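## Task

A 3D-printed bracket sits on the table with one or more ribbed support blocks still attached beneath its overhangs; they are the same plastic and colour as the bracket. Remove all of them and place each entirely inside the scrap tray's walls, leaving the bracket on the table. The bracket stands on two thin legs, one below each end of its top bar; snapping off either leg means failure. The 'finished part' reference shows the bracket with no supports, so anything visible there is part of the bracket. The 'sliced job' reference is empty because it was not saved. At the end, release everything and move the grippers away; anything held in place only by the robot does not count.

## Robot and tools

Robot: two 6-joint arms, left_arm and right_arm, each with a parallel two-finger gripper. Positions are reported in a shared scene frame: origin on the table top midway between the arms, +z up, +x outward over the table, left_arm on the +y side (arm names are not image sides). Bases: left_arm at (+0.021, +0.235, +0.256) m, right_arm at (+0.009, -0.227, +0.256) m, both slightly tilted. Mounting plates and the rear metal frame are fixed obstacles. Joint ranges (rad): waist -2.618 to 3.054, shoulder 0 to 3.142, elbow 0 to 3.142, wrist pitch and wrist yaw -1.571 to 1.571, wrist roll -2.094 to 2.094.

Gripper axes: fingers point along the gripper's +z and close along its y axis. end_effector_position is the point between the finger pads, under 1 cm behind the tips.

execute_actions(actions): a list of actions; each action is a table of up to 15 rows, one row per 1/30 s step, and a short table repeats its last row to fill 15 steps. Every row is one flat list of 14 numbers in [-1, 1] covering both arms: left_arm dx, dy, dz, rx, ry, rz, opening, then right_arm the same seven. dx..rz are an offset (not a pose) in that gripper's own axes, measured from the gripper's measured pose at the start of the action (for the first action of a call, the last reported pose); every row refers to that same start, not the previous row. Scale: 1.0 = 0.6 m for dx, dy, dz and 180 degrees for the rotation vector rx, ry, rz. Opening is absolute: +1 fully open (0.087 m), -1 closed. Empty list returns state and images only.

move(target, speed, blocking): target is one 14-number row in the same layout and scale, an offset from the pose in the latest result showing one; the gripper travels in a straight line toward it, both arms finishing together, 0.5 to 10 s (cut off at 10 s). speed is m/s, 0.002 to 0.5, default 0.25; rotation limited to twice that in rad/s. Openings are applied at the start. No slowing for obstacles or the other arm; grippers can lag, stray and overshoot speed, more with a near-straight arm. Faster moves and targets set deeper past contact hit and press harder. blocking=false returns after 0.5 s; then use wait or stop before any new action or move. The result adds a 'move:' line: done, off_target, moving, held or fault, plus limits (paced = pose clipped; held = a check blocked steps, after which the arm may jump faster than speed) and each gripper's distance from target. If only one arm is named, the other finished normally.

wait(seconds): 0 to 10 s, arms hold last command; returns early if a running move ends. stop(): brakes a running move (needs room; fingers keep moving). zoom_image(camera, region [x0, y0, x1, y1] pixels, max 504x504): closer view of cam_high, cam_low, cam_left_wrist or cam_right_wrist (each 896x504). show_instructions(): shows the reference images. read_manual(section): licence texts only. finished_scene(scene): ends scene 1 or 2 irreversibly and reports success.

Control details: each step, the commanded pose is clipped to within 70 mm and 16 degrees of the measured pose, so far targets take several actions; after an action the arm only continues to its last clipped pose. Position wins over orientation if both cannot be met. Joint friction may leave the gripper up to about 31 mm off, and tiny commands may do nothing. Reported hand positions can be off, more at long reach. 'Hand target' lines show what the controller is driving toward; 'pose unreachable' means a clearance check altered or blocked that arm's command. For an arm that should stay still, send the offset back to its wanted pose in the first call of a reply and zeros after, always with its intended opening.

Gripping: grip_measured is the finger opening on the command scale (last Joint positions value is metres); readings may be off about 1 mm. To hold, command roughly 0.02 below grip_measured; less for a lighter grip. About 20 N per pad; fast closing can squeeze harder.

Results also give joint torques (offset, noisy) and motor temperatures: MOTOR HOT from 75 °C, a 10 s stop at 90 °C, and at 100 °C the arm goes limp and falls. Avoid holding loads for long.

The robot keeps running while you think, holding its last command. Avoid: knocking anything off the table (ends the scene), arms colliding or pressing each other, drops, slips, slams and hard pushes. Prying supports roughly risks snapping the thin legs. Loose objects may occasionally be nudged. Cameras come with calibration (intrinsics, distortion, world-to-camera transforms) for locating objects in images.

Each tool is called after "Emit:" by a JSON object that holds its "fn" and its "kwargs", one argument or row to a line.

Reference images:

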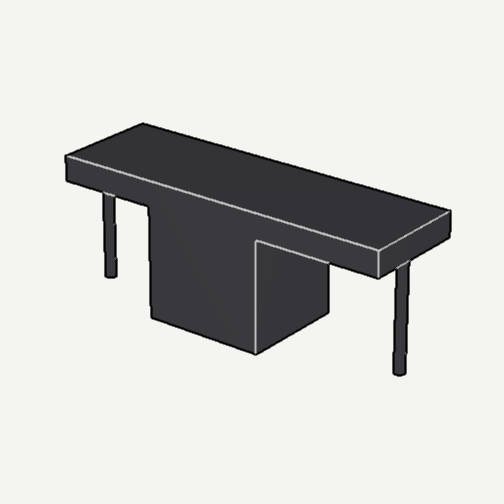

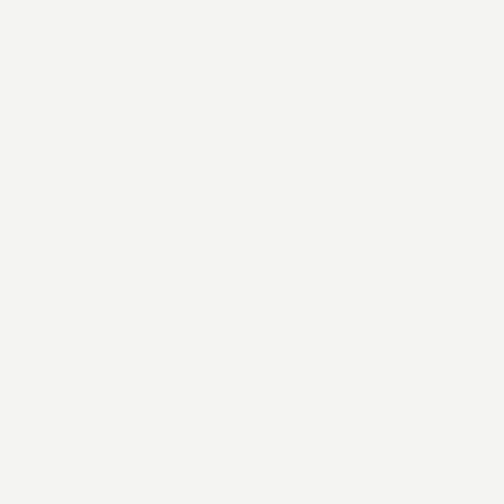

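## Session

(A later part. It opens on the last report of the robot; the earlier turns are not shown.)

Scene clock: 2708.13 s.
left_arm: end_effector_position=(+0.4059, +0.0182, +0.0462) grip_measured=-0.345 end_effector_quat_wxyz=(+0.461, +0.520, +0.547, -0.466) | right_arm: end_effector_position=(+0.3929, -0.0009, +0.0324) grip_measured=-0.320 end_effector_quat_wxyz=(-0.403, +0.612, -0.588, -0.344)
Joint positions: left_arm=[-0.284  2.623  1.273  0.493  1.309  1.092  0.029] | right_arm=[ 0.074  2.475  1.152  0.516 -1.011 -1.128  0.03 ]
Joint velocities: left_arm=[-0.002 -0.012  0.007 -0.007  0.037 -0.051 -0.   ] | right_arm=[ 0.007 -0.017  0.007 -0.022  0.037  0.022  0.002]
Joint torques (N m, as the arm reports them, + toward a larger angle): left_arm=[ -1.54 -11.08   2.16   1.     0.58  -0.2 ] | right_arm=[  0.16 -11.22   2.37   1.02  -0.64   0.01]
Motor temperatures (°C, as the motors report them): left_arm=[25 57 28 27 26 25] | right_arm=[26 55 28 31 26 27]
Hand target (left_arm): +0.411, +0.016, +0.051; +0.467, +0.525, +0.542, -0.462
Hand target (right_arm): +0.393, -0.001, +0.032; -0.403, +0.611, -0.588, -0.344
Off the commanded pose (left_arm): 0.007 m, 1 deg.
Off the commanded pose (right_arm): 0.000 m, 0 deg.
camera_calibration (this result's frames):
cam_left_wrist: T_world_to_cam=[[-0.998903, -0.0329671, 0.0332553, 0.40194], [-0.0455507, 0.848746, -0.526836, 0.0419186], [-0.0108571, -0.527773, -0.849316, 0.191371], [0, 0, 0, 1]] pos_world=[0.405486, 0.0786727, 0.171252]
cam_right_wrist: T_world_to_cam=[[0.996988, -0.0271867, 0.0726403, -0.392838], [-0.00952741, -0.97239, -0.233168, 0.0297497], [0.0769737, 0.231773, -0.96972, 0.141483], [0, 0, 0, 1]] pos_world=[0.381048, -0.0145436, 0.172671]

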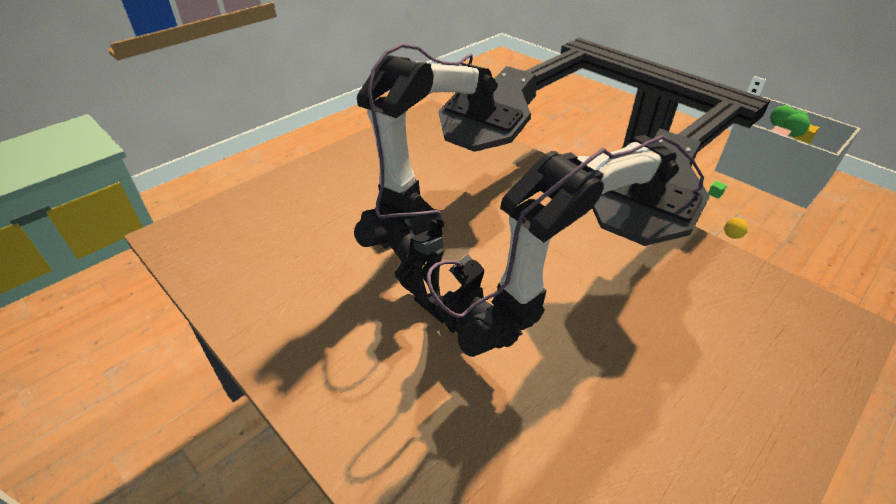

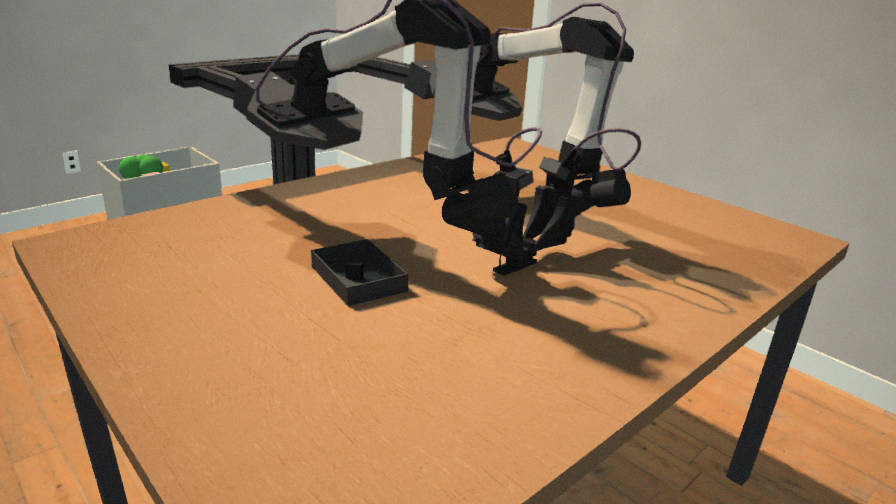

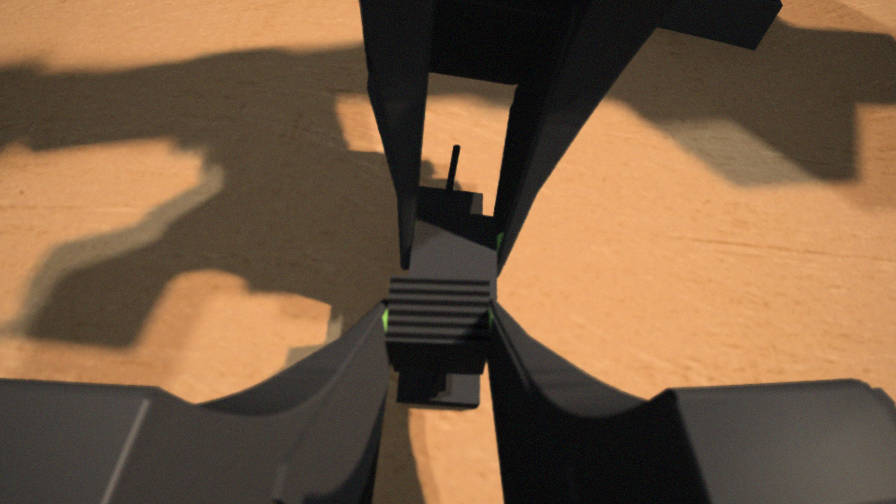

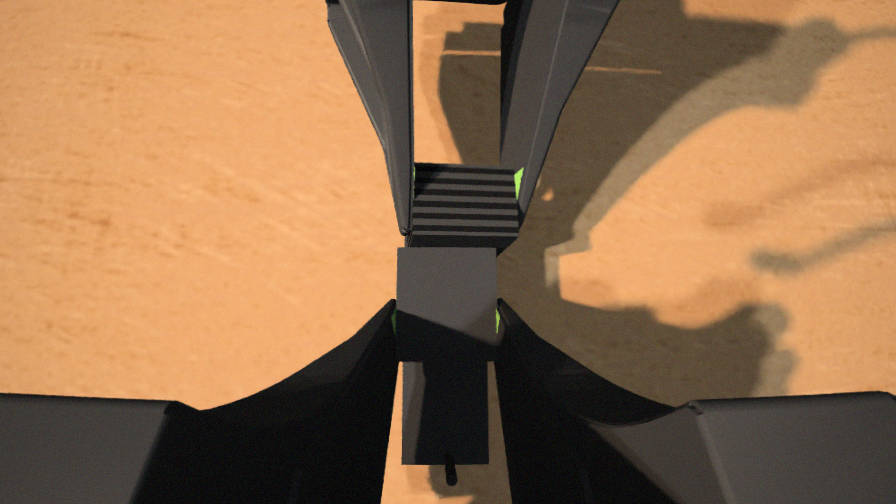

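Emit:
{"fn": "move", "kwargs": {
  "target": [-0.0663, -0.009, -0.005, 0, 0, 0, -0.45, 0, 0, 0, 0, 0, 0, -0.45],
  "speed": 0.04
}}

Scene clock: 2718.07 s.
left_arm: end_effector_position=(+0.4081, +0.0183, +0.0852) grip_measured=-0.345 end_effector_quat_wxyz=(+0.465, +0.520, +0.545, -0.465) | right_arm: end_effector_position=(+0.3929, -0.0007, +0.0326) grip_measured=-0.320 end_effector_quat_wxyz=(-0.404, +0.611, -0.587, -0.345)
Joint positions: left_arm=[-0.291  2.486  1.176  0.498  1.309  1.055  0.029] | right_arm=[ 0.074  2.475  1.152  0.517 -1.013 -1.128  0.03 ]
Joint velocities: left_arm=[ 0.002 -0.002 -0.007 -0.007  0.051  0.022  0.   ] | right_arm=[-0.007 -0.002 -0.022 -0.007  0.051 -0.051  0.001]
Joint torques (N m, as the arm reports them, + toward a larger angle): left_arm=[ -1.85 -11.16   0.27   1.1    0.48  -0.24] | right_arm=[  0.06 -11.2    2.35   1.04  -0.63   0.03]
Motor temperatures (°C, as the motors report them): left_arm=[25 58 28 27 26 25] | right_arm=[26 55 28 31 26 27]
Hand target (left_arm): +0.402, +0.016, +0.086; +0.461, +0.521, +0.547, -0.466
Hand target (right_arm): +0.393, -0.001, +0.032; -0.403, +0.612, -0.587, -0.344
Off the commanded pose (left_arm): 0.007 m, 1 deg.
Off the commanded pose (right_arm): 0.000 m, 0 deg.
move: done
camera_calibration (this result's frames):
cam_left_wrist: T_world_to_cam=[[-0.999024, -0.0353102, 0.0265439, 0.403526], [-0.0440259, 0.845115, -0.532769, 0.0624138], [-0.0036205, -0.533417, -0.845845, 0.221445], [0, 0, 0, 1]] pos_world=[0.406681, 0.0796242, 0.209849]
cam_right_wrist: T_world_to_cam=[[0.996971, -0.0266183, 0.0730757, -0.392867], [-0.00875565, -0.972047, -0.234621, 0.029733], [0.0772782, 0.233271, -0.969336, 0.141539], [0, 0, 0, 1]] pos_world=[0.380999, -0.0145726, 0.172884]

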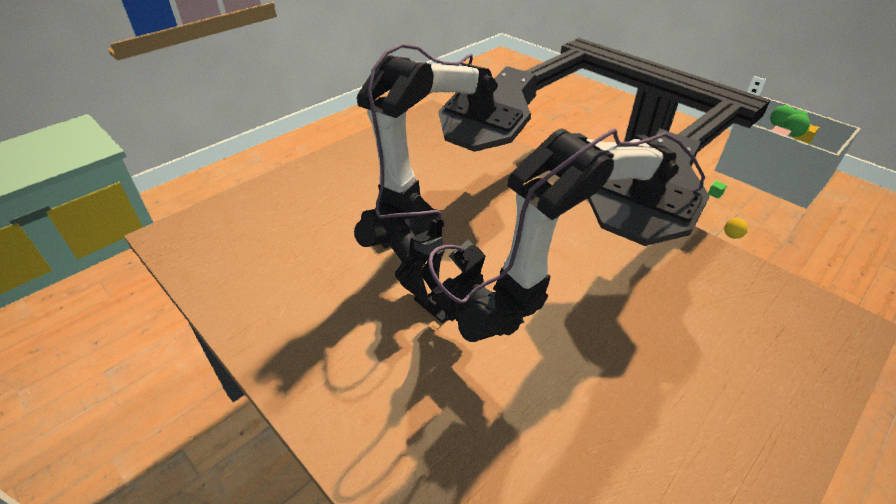

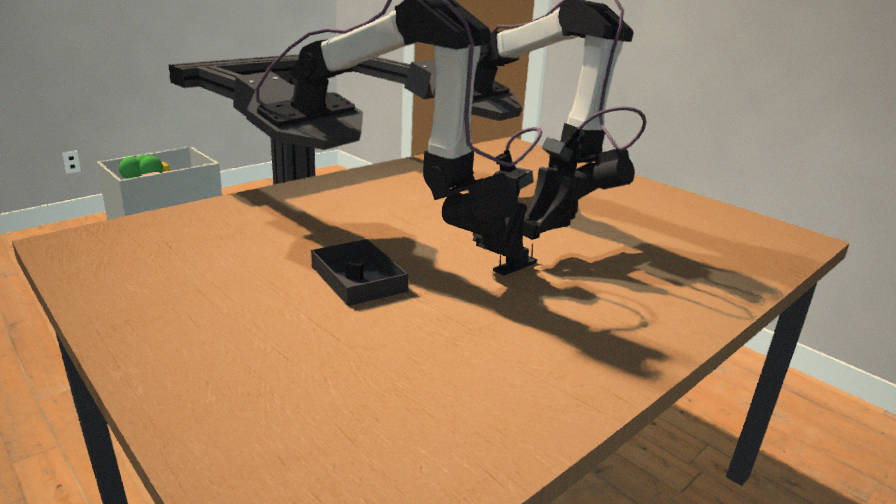

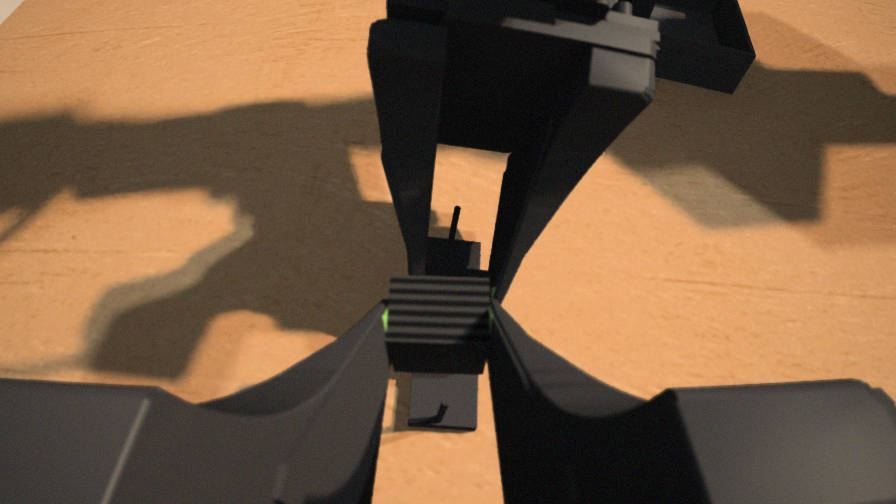

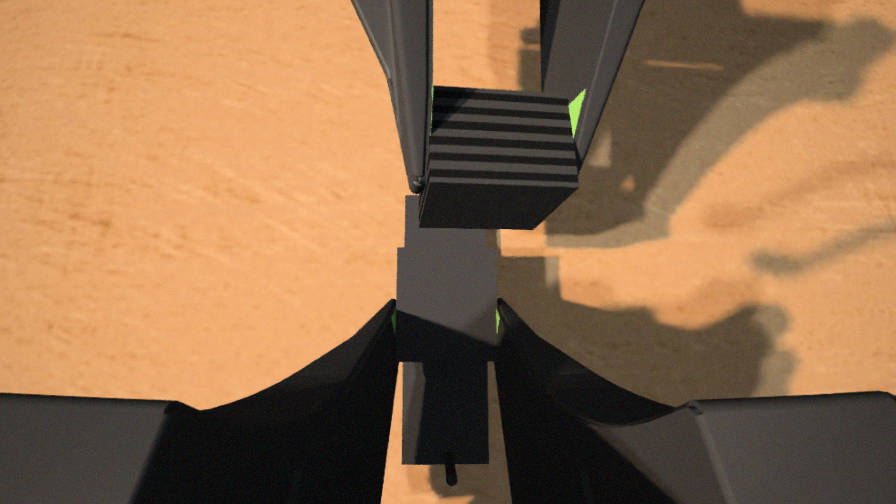

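Emit:
{"fn": "execute_actions", "kwargs": {
  "actions": [
    [[0,0,0,0,0,0,-0.45,0,0,0,0,0,0,-0.34],[0,0,0,0,0,0,-0.45,0,0,0,0,0,0,-0.32],[0,0,0,0,0,0,-0.45,0,0,0,0,0,0,-0.31],[0,0,0,0,0,0,-0.45,0,0,0,0,0,0,-0.30],[0,0,0,0,0,0,-0.45,0,0,0,0,0,0,-0.28],[0,0,0,0,0,0,-0.45,0,0,0,0,0,0,-0.25],[0,0,0,0,0,0,-0.45,0,0,0,0,0,0,-0.21],[0,0,0,0,0,0,-0.45,0,0,0,0,0,0,-0.16],[0,0,0,0,0,0,-0.45,0,0,0,0,0,0,-0.1],[0,0,0,0,0,0,-0.45,0,0,0,0,0,0,-0.03],[0,0,0,0,0,0,-0.45,0,0,0,0,0,0,0.05],[0,0,0,0,0,0,-0.45,0,0,0,0,0,0,0.13],[0,0,0,0,0,0,-0.45,0,0,0,0,0,0,0.21],[0,0,0,0,0,0,-0.45,0,0,0,0,0,0,0.28],[0,0,0,0,0,0,-0.45,0,0,0,0,0,0,0.35]]
  ]
}}

Emit:
{"fn": "move", "kwargs": {
  "target": [-0.045, 0, -0.04, 0, 0, 0, -0.45, -0.052, 0.012, -0.097, 0, 0, 0, 0.35],
  "speed": 0.1
}}

Scene clock: 2760.07 s.
left_arm: end_effector_position=(+0.4079, +0.0183, +0.0852) grip_measured=-0.345 end_effector_quat_wxyz=(+0.465, +0.519, +0.545, -0.465) | right_arm: end_effector_position=(+0.3930, -0.0006, +0.0327) grip_measured=+0.318 end_effector_quat_wxyz=(-0.404, +0.612, -0.587, -0.345)
Joint positions: left_arm=[-0.291  2.486  1.175  0.498  1.309  1.053  0.029] | right_arm=[ 0.074  2.475  1.152  0.517 -1.013 -1.128  0.058]
Joint velocities: left_arm=[ 0.007 -0.012  0.002 -0.037 -0.037 -0.007  0.   ] | right_arm=[-0.002  0.007 -0.012 -0.051 -0.037 -0.051  0.056]
Joint torques (N m, as the arm reports them, + toward a larger angle): left_arm=[ -0.98 -10.45   2.46   0.98   0.61  -0.13] | right_arm=[  0.15 -11.21   2.37   1.04  -0.63   0.02]
Motor temperatures (°C, as the motors report them): left_arm=[25 61 28 28 26 25] | right_arm=[26 57 27 32 26 27]
Hand target (left_arm): +0.408, +0.018, +0.085; +0.465, +0.520, +0.545, -0.465
Hand target (right_arm): +0.393, -0.001, +0.033; -0.403, +0.611, -0.587, -0.345
Off the commanded pose (left_arm): 0.000 m, 0 deg.
Off the commanded pose (right_arm): 0.000 m, 0 deg.
camera_calibration (this result's frames):
cam_left_wrist: T_world_to_cam=[[-0.998963, -0.0355646, 0.0284332, 0.403173], [-0.0452489, 0.84508, -0.532722, 0.0628868], [-0.00508223, -0.533456, -0.845812, 0.222024], [0, 0, 0, 1]] pos_world=[0.406728, 0.0796345, 0.209828]
cam_right_wrist: T_world_to_cam=[[0.996953, -0.0264863, 0.0733691, -0.39291], [-0.00852567, -0.971952, -0.235026, 0.0297263], [0.0775361, 0.233685, -0.969216, 0.141491], [0, 0, 0, 1]] pos_world=[0.380995, -0.0145785, 0.172949]

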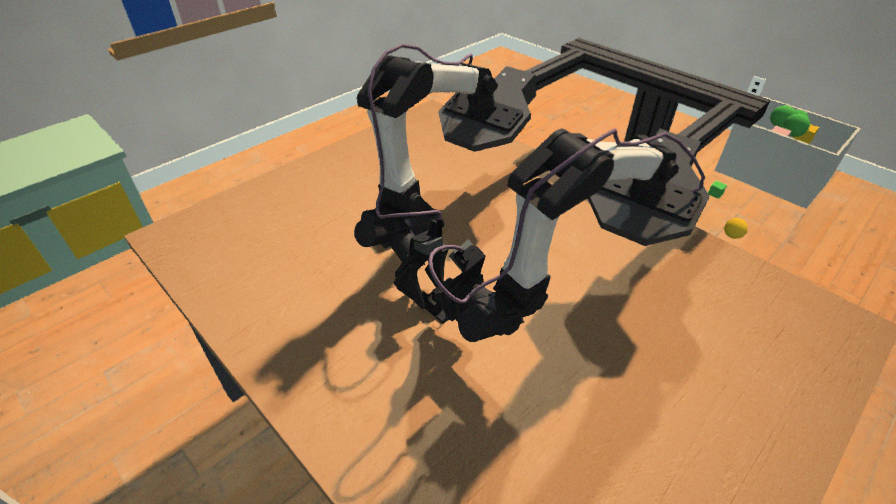

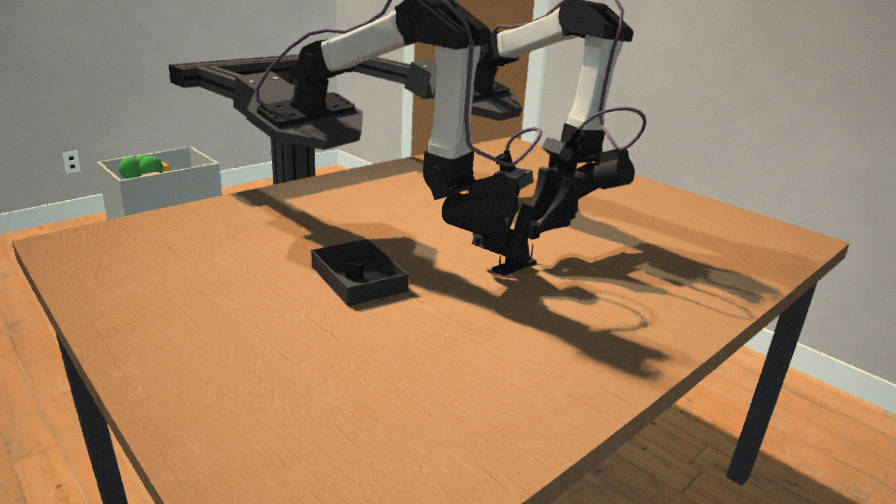

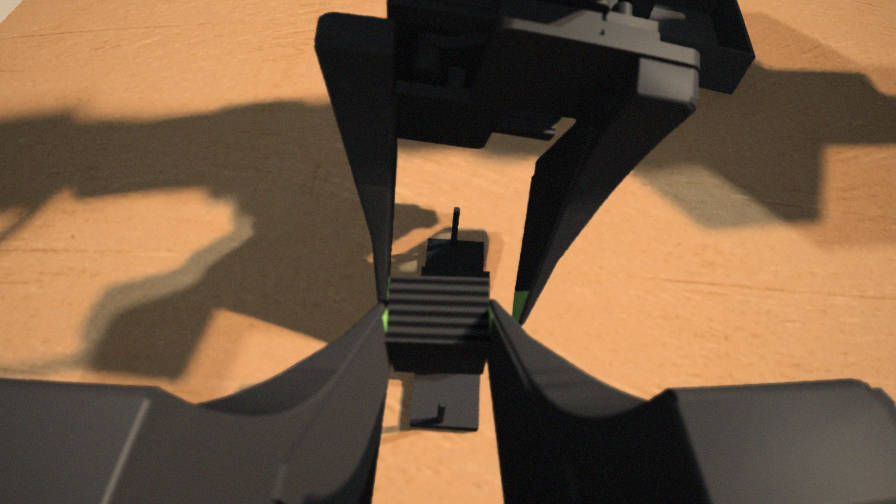

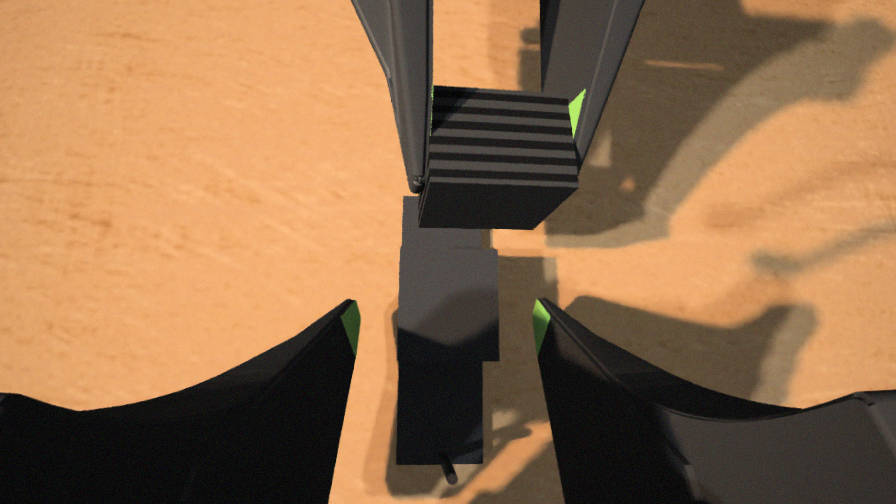

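Scene clock: 2761.37 s.
left_arm: end_effector_position=(+0.4133, +0.0336, +0.1142) grip_measured=-0.345 end_effector_quat_wxyz=(+0.470, +0.526, +0.539, -0.461) | right_arm: end_effector_position=(+0.3886, -0.0345, +0.0859) grip_measured=+0.350 end_effector_quat_wxyz=(-0.411, +0.615, -0.581, -0.339)
Joint positions: left_arm=[-0.259  2.373  1.158  0.299  1.331  1.182  0.029] | right_arm=[-0.008  2.256  1.017  0.345 -1.067 -1.255  0.059]
Joint velocities: left_arm=[-0.017 -0.007  0.007  0.022 -0.037  0.051 -0.001] | right_arm=[ 0.012 -0.002  0.002 -0.022 -0.022 -0.022 -0.001]
Joint torques (N m, as the arm reports them, + toward a larger angle): left_arm=[  0.41 -11.19   1.53   0.65   0.69  -0.11] | right_arm=[ -1.05 -11.27   0.56   0.76  -0.71  -0.04]
Motor temperatures (°C, as the motors report them): left_arm=[25 61 28 28 26 25] | right_arm=[26 57 27 32 26 27]
Hand target (left_arm): +0.408, +0.039, +0.115; +0.465, +0.519, +0.546, -0.465
Hand target (right_arm): +0.380, -0.039, +0.085; -0.404, +0.612, -0.587, -0.345
Off the commanded pose (left_arm): 0.007 m, 1 deg.
Off the commanded pose (right_arm): 0.009 m, 1 deg.
move: done
camera_calibration (this result's frames):
cam_left_wrist: T_world_to_cam=[[-0.99951, -0.0306678, 0.00621608, 0.410824], [-0.0292605, 0.845611, -0.532996, 0.0589807], [0.0110894, -0.532917, -0.846095, 0.248049], [0, 0, 0, 1]] pos_world=[0.409598, 0.0949141, 0.238756]
cam_right_wrist: T_world_to_cam=[[0.995211, -0.0244003, 0.094654, -0.394388], [-0.00117186, -0.971252, -0.238052, 0.00670829], [0.0977414, 0.236801, -0.966629, 0.193385], [0, 0, 0, 1]] pos_world=[0.373606, -0.0489017, 0.225859]

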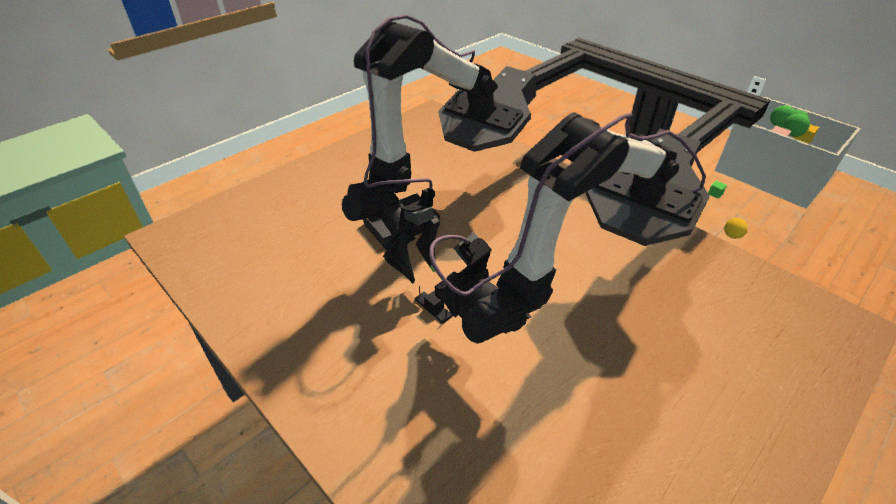

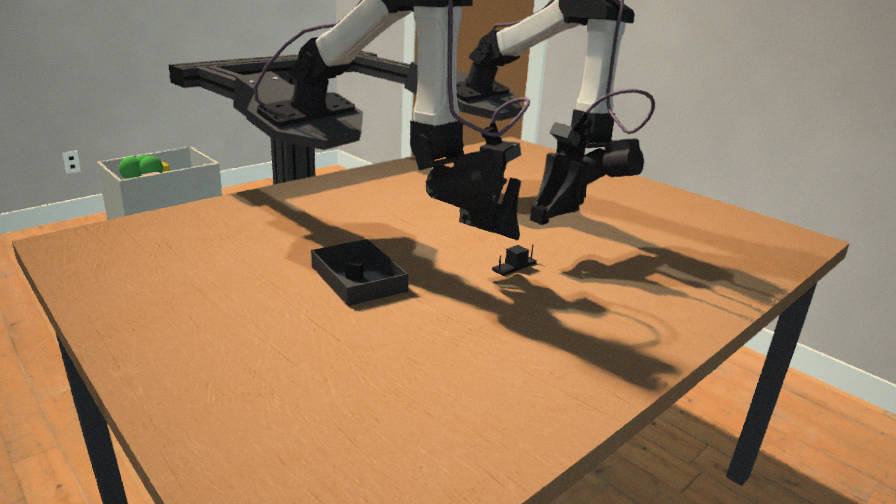

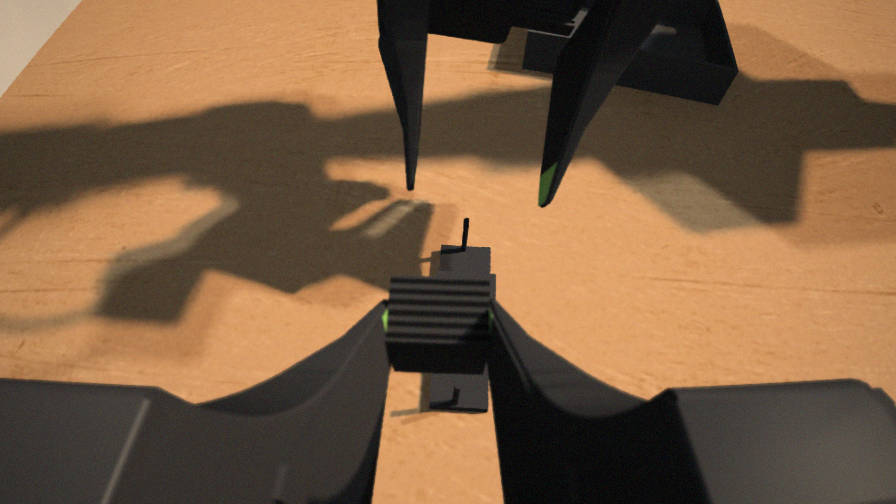

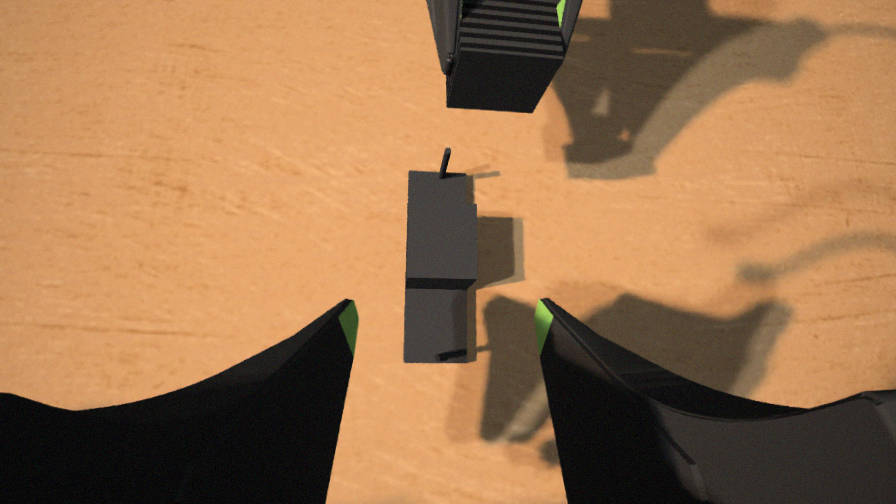

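Emit:
{"fn": "move", "kwargs": {
  "target": [-0.1169, -0.1098, 0.173, -0.1194, 0.3128, -0.0868, -0.45, 0.0253, 0.376, -0.9755, 0.4969, 0.062, 0.2397, 0.35],
  "speed": 0.3
}}

Scene clock: 2785.93 s.
left_arm: end_effector_position=(+0.3538, -0.0842, +0.1813) grip_measured=-0.345 end_effector_quat_wxyz=(+0.205, +0.503, +0.830, -0.125) | right_arm: end_effector_position=(+0.1371, -0.5607, +0.2952) grip_measured=+0.350 end_effector_quat_wxyz=(+0.535, +0.052, +0.839, -0.087)
Joint positions: left_arm=[-0.986  2.036  1.27  -0.198 -0.079  0.377  0.029] | right_arm=[-1.887  1.867  0.936 -0.438 -1.414 -1.38   0.059]
Joint velocities: left_arm=[ 0.002  0.007 -0.007 -0.037 -0.022  0.022 -0.001] | right_arm=[-0.007 -0.012  0.002 -0.051 -0.095  0.037 -0.001]
Joint torques (N m, as the arm reports them, + toward a larger angle): left_arm=[-3.13 -8.37  7.94  0.96  0.05 -0.18] | right_arm=[-3.69 -6.24  7.93  0.51 -0.56 -0.04]
Motor temperatures (°C, as the motors report them): left_arm=[25 62 28 28 26 25] | right_arm=[26 57 27 31 26 27]
Hand target (left_arm): +0.349, -0.083, +0.174; +0.190, +0.506, +0.833, -0.119
Hand target (right_arm): +0.133, -0.566, +0.294; +0.530, +0.055, +0.842, -0.089
Off the commanded pose (left_arm): 0.013 m, 3 deg.
Off the commanded pose (right_arm): 0.009 m, 2 deg.
move: off_target (left_arm)
camera_calibration (this result's frames):
cam_left_wrist: T_world_to_cam=[[-0.883366, -0.468675, -0.00288159, 0.271069], [-0.434673, 0.816948, 0.37902, 0.168335], [-0.175283, 0.336066, -0.925384, 0.396215], [0, 0, 0, 1]] pos_world=[0.382074, -0.143632, 0.30363]
cam_right_wrist: T_world_to_cam=[[-0.191317, -0.978682, 0.0746965, -0.543266], [-0.951011, 0.166002, -0.26081, 0.319736], [0.24285, -0.120935, -0.962496, 0.323227], [0, 0, 0, 1]] pos_world=[0.121641, -0.545672, 0.435075]

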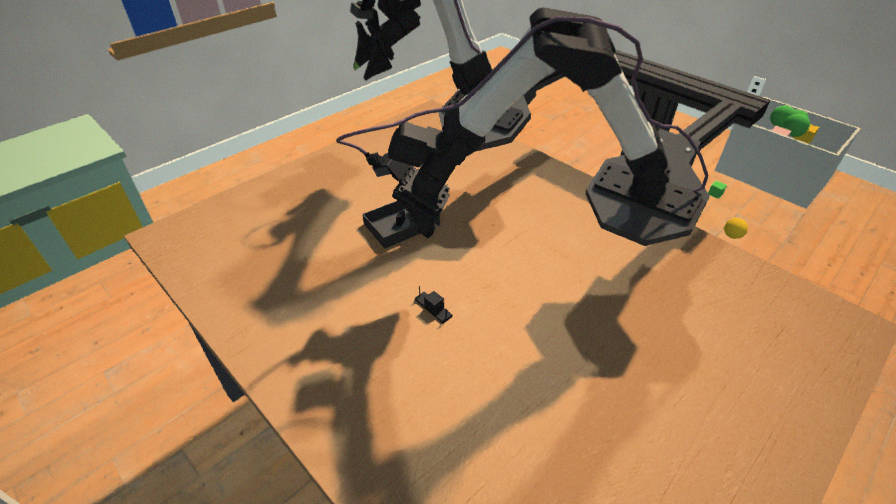

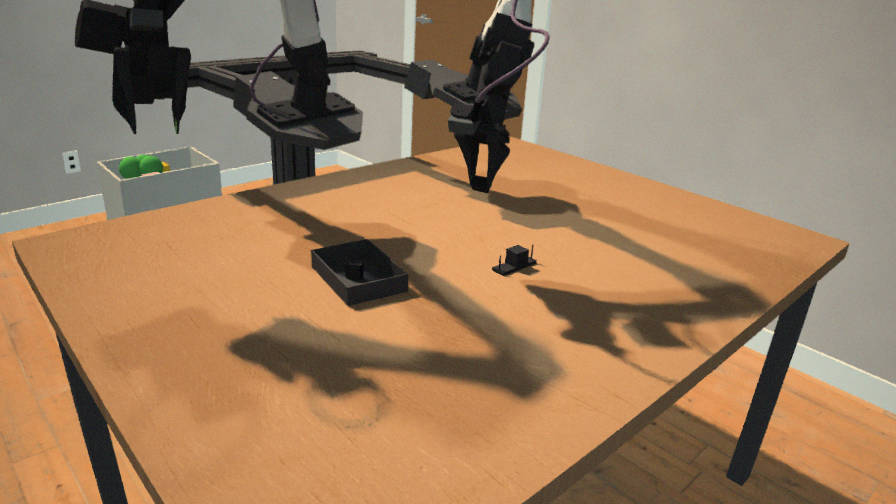

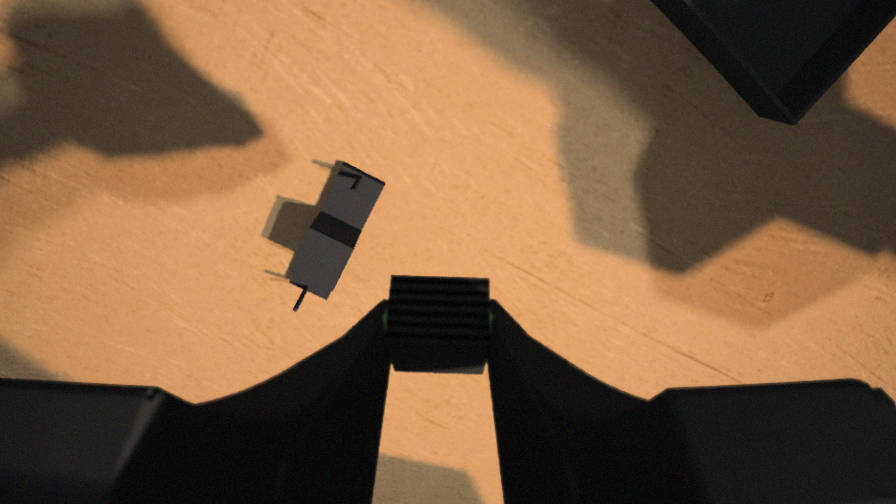

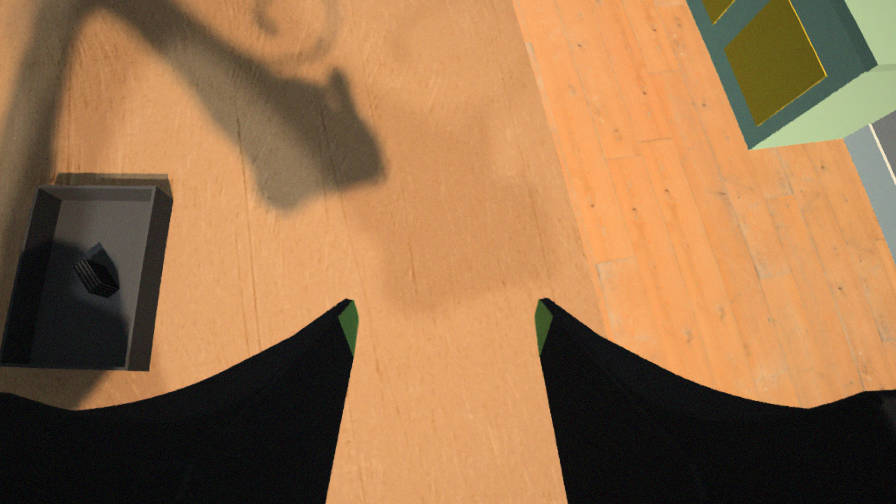

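Emit:
{"fn": "move", "kwargs": {
  "target": [-0.09, -0.342, 0.1633, 0, 0.015, 0, -0.45, 0, 0, 0, 0, 0, 0, 0.35],
  "speed": 0.2
}}

Scene clock: 2811.93 s.
left_arm: end_effector_position=(+0.2119, -0.2671, +0.1304) grip_measured=-0.345 end_effector_quat_wxyz=(+0.197, +0.503, +0.831, -0.132) | right_arm: end_effector_position=(+0.1371, -0.5600, +0.2950) grip_measured=+0.350 end_effector_quat_wxyz=(+0.535, +0.054, +0.839, -0.085)
Joint positions: left_arm=[-1.422  2.554  1.763 -0.255 -0.298 -0.004  0.029] | right_arm=[-1.887  1.867  0.936 -0.444 -1.414 -1.38   0.059]
Joint velocities: left_arm=[ 0.002 -0.007 -0.022 -0.081 -0.051 -0.037 -0.   ] | right_arm=[-0.012  0.002  0.002 -0.007  0.037 -0.007 -0.   ]
Joint torques (N m, as the arm reports them, + toward a larger angle): left_arm=[ -3.98 -11.02   8.28   1.    -0.03  -0.2 ] | right_arm=[-3.07 -7.53  5.81  0.68 -0.7   0.03]
Motor temperatures (°C, as the motors report them): left_arm=[26 58 31 28 26 25] | right_arm=[26 51 30 30 26 27]
Hand target (left_arm): +0.209, -0.261, +0.120; +0.185, +0.505, +0.835, -0.118
Hand target (right_arm): +0.137, -0.561, +0.295; +0.535, +0.052, +0.839, -0.087
Off the commanded pose (left_arm): 0.012 m, 3 deg.
Off the commanded pose (right_arm): 0.001 m, 0 deg.
move: off_target (left_arm)
camera_calibration (this result's frames):
cam_left_wrist: T_world_to_cam=[[-0.884924, -0.465437, 0.0166703, 0.0584706], [-0.423754, 0.819492, 0.38583, 0.272822], [-0.193241, 0.334366, -0.922419, 0.3887], [0, 0, 0, 1]] pos_world=[0.242464, -0.326329, 0.252306]
cam_right_wrist: T_world_to_cam=[[-0.192904, -0.978774, 0.0692034, -0.540773], [-0.950499, 0.16889, -0.26082, 0.321188], [0.243596, -0.116091, -0.962904, 0.325842], [0, 0, 0, 1]] pos_world=[0.121598, -0.545712, 0.43495]

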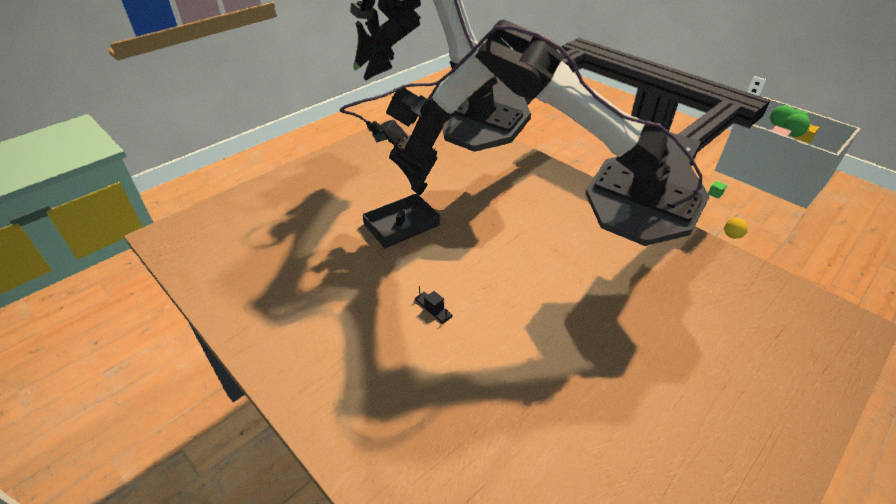

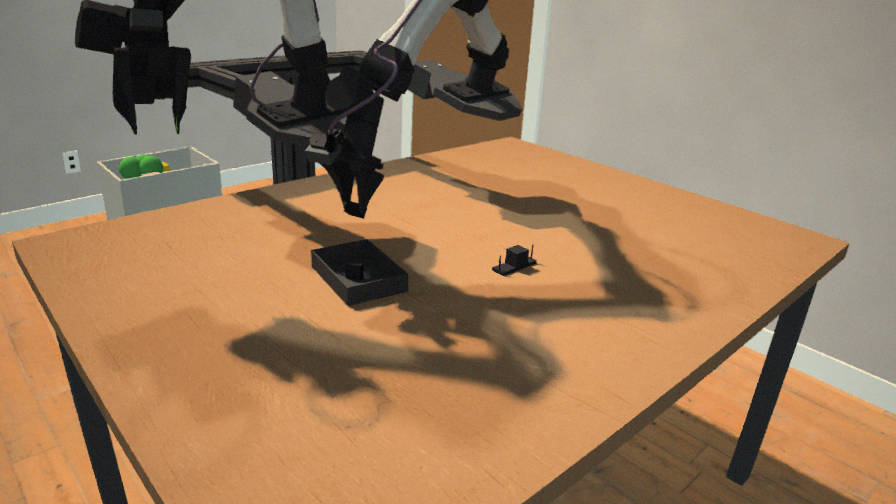

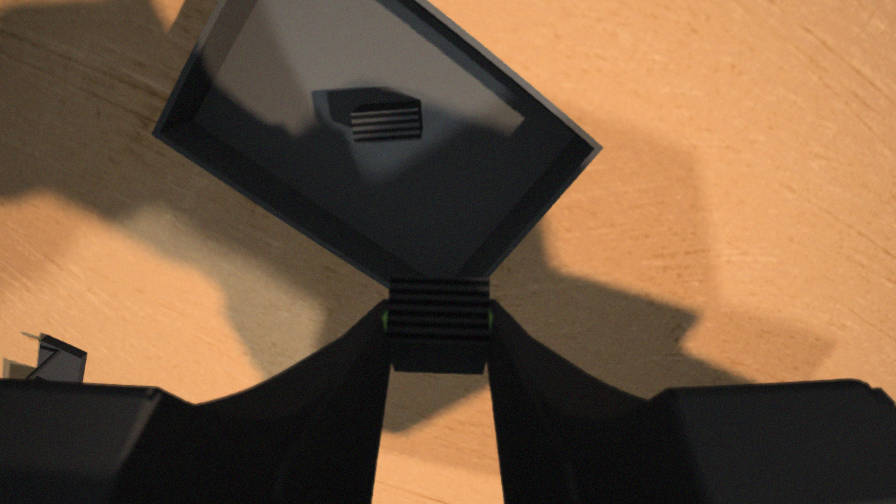

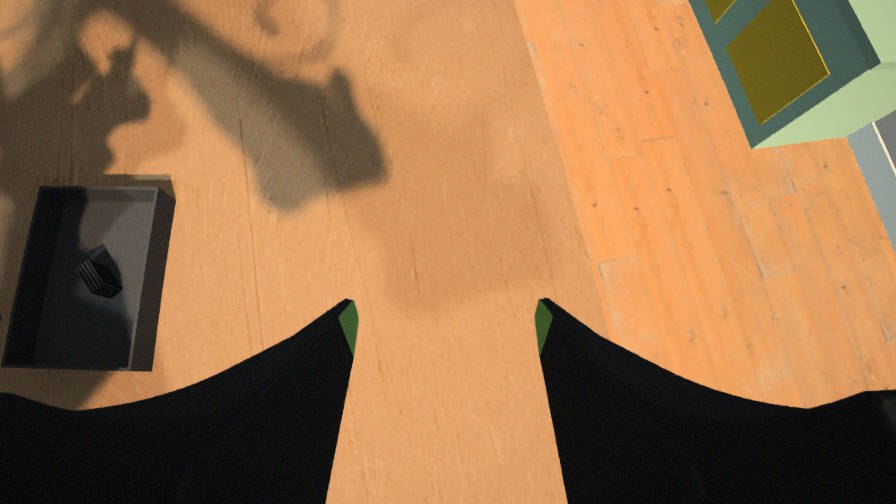

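Emit:
{"fn": "execute_actions", "kwargs": {
  "actions": []
}}

Scene clock: 2820.73 s.
left_arm: end_effector_position=(+0.2116, -0.2660, +0.1301) grip_measured=-0.345 end_effector_quat_wxyz=(+0.195, +0.503, +0.832, -0.130) | right_arm: end_effector_position=(+0.1371, -0.5600, +0.2950) grip_measured=+0.350 end_effector_quat_wxyz=(+0.535, +0.054, +0.839, -0.085)
Joint positions: left_arm=[-1.422  2.554  1.763 -0.259 -0.299 -0.007  0.029] | right_arm=[-1.887  1.867  0.936 -0.444 -1.414 -1.38   0.059]
Joint velocities: left_arm=[-0.007  0.017  0.012  0.007  0.037 -0.022 -0.   ] | right_arm=[-0.002  0.007 -0.007 -0.066 -0.051  0.007 -0.   ]
Joint torques (N m, as the arm reports them, + toward a larger angle): left_arm=[ -4.09 -10.98   8.2    1.02  -0.05  -0.17] | right_arm=[-3.05 -7.48  5.9   0.67 -0.7   0.03]
Motor temperatures (°C, as the motors report them): left_arm=[26 59 32 28 26 25] | right_arm=[26 50 30 30 26 27]
Hand target (left_arm): +0.209, -0.261, +0.120; +0.185, +0.505, +0.835, -0.118
Hand target (right_arm): +0.137, -0.561, +0.295; +0.535, +0.052, +0.839, -0.087
Off the commanded pose (left_arm): 0.011 m, 2 deg.
Off the commanded pose (right_arm): 0.001 m, 0 deg.
camera_calibration (this result's frames):
cam_left_wrist: T_world_to_cam=[[-0.884226, -0.466796, 0.0156889, 0.0583301], [-0.424489, 0.817191, 0.389882, 0.27099], [-0.194816, 0.338084, -0.920731, 0.389074], [0, 0, 0, 1]] pos_world=[0.242407, -0.325762, 0.251663]
cam_right_wrist: T_world_to_cam=[[-0.192904, -0.978774, 0.0692034, -0.540773], [-0.950499, 0.16889, -0.26082, 0.321188], [0.243596, -0.116091, -0.962904, 0.325842], [0, 0, 0, 1]] pos_world=[0.121598, -0.545712, 0.43495]

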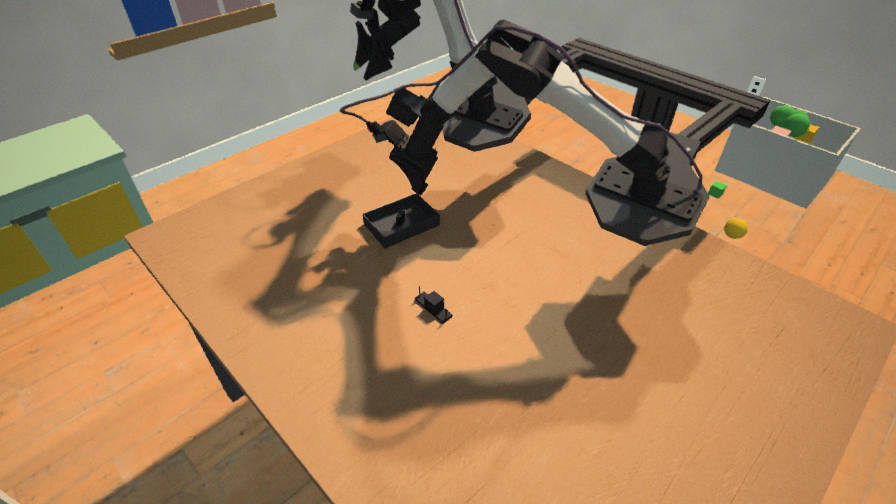

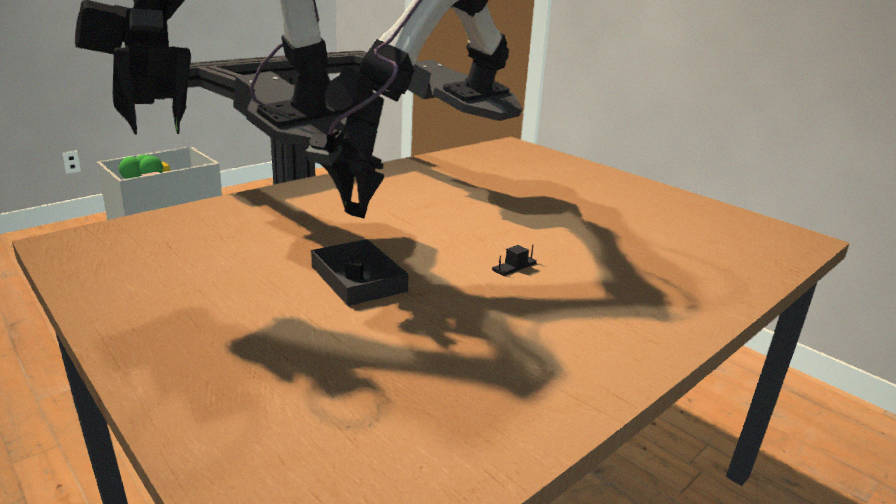

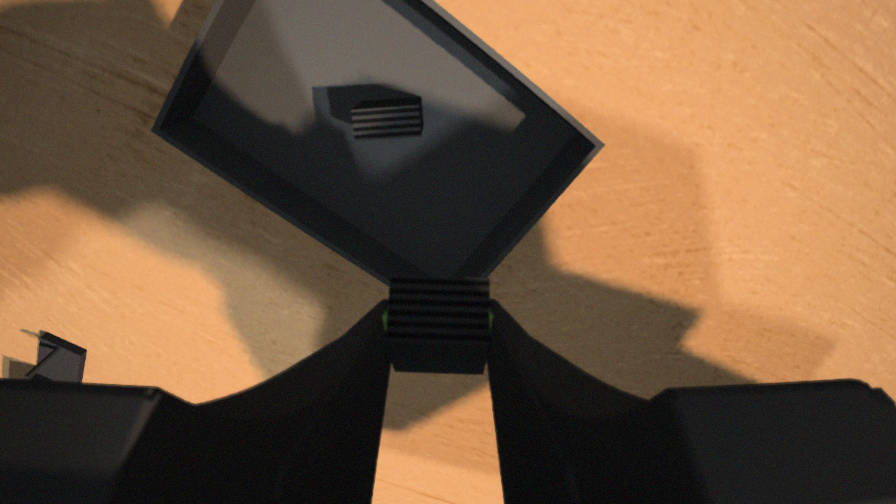

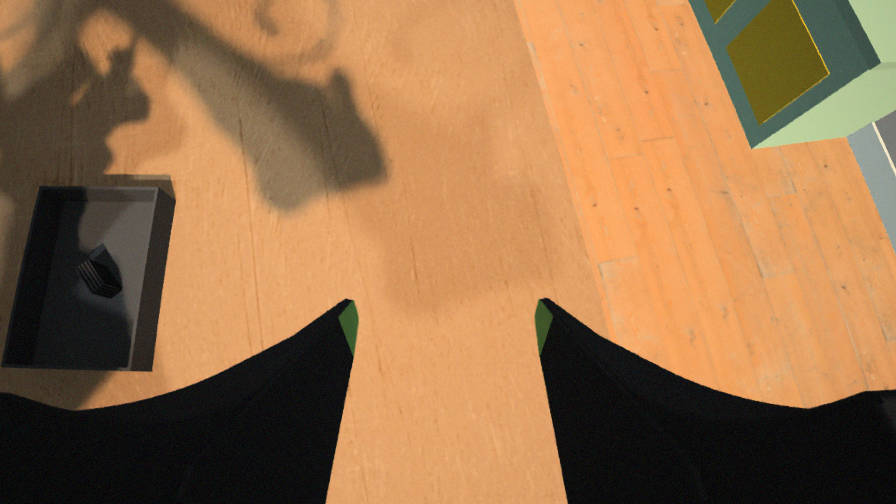

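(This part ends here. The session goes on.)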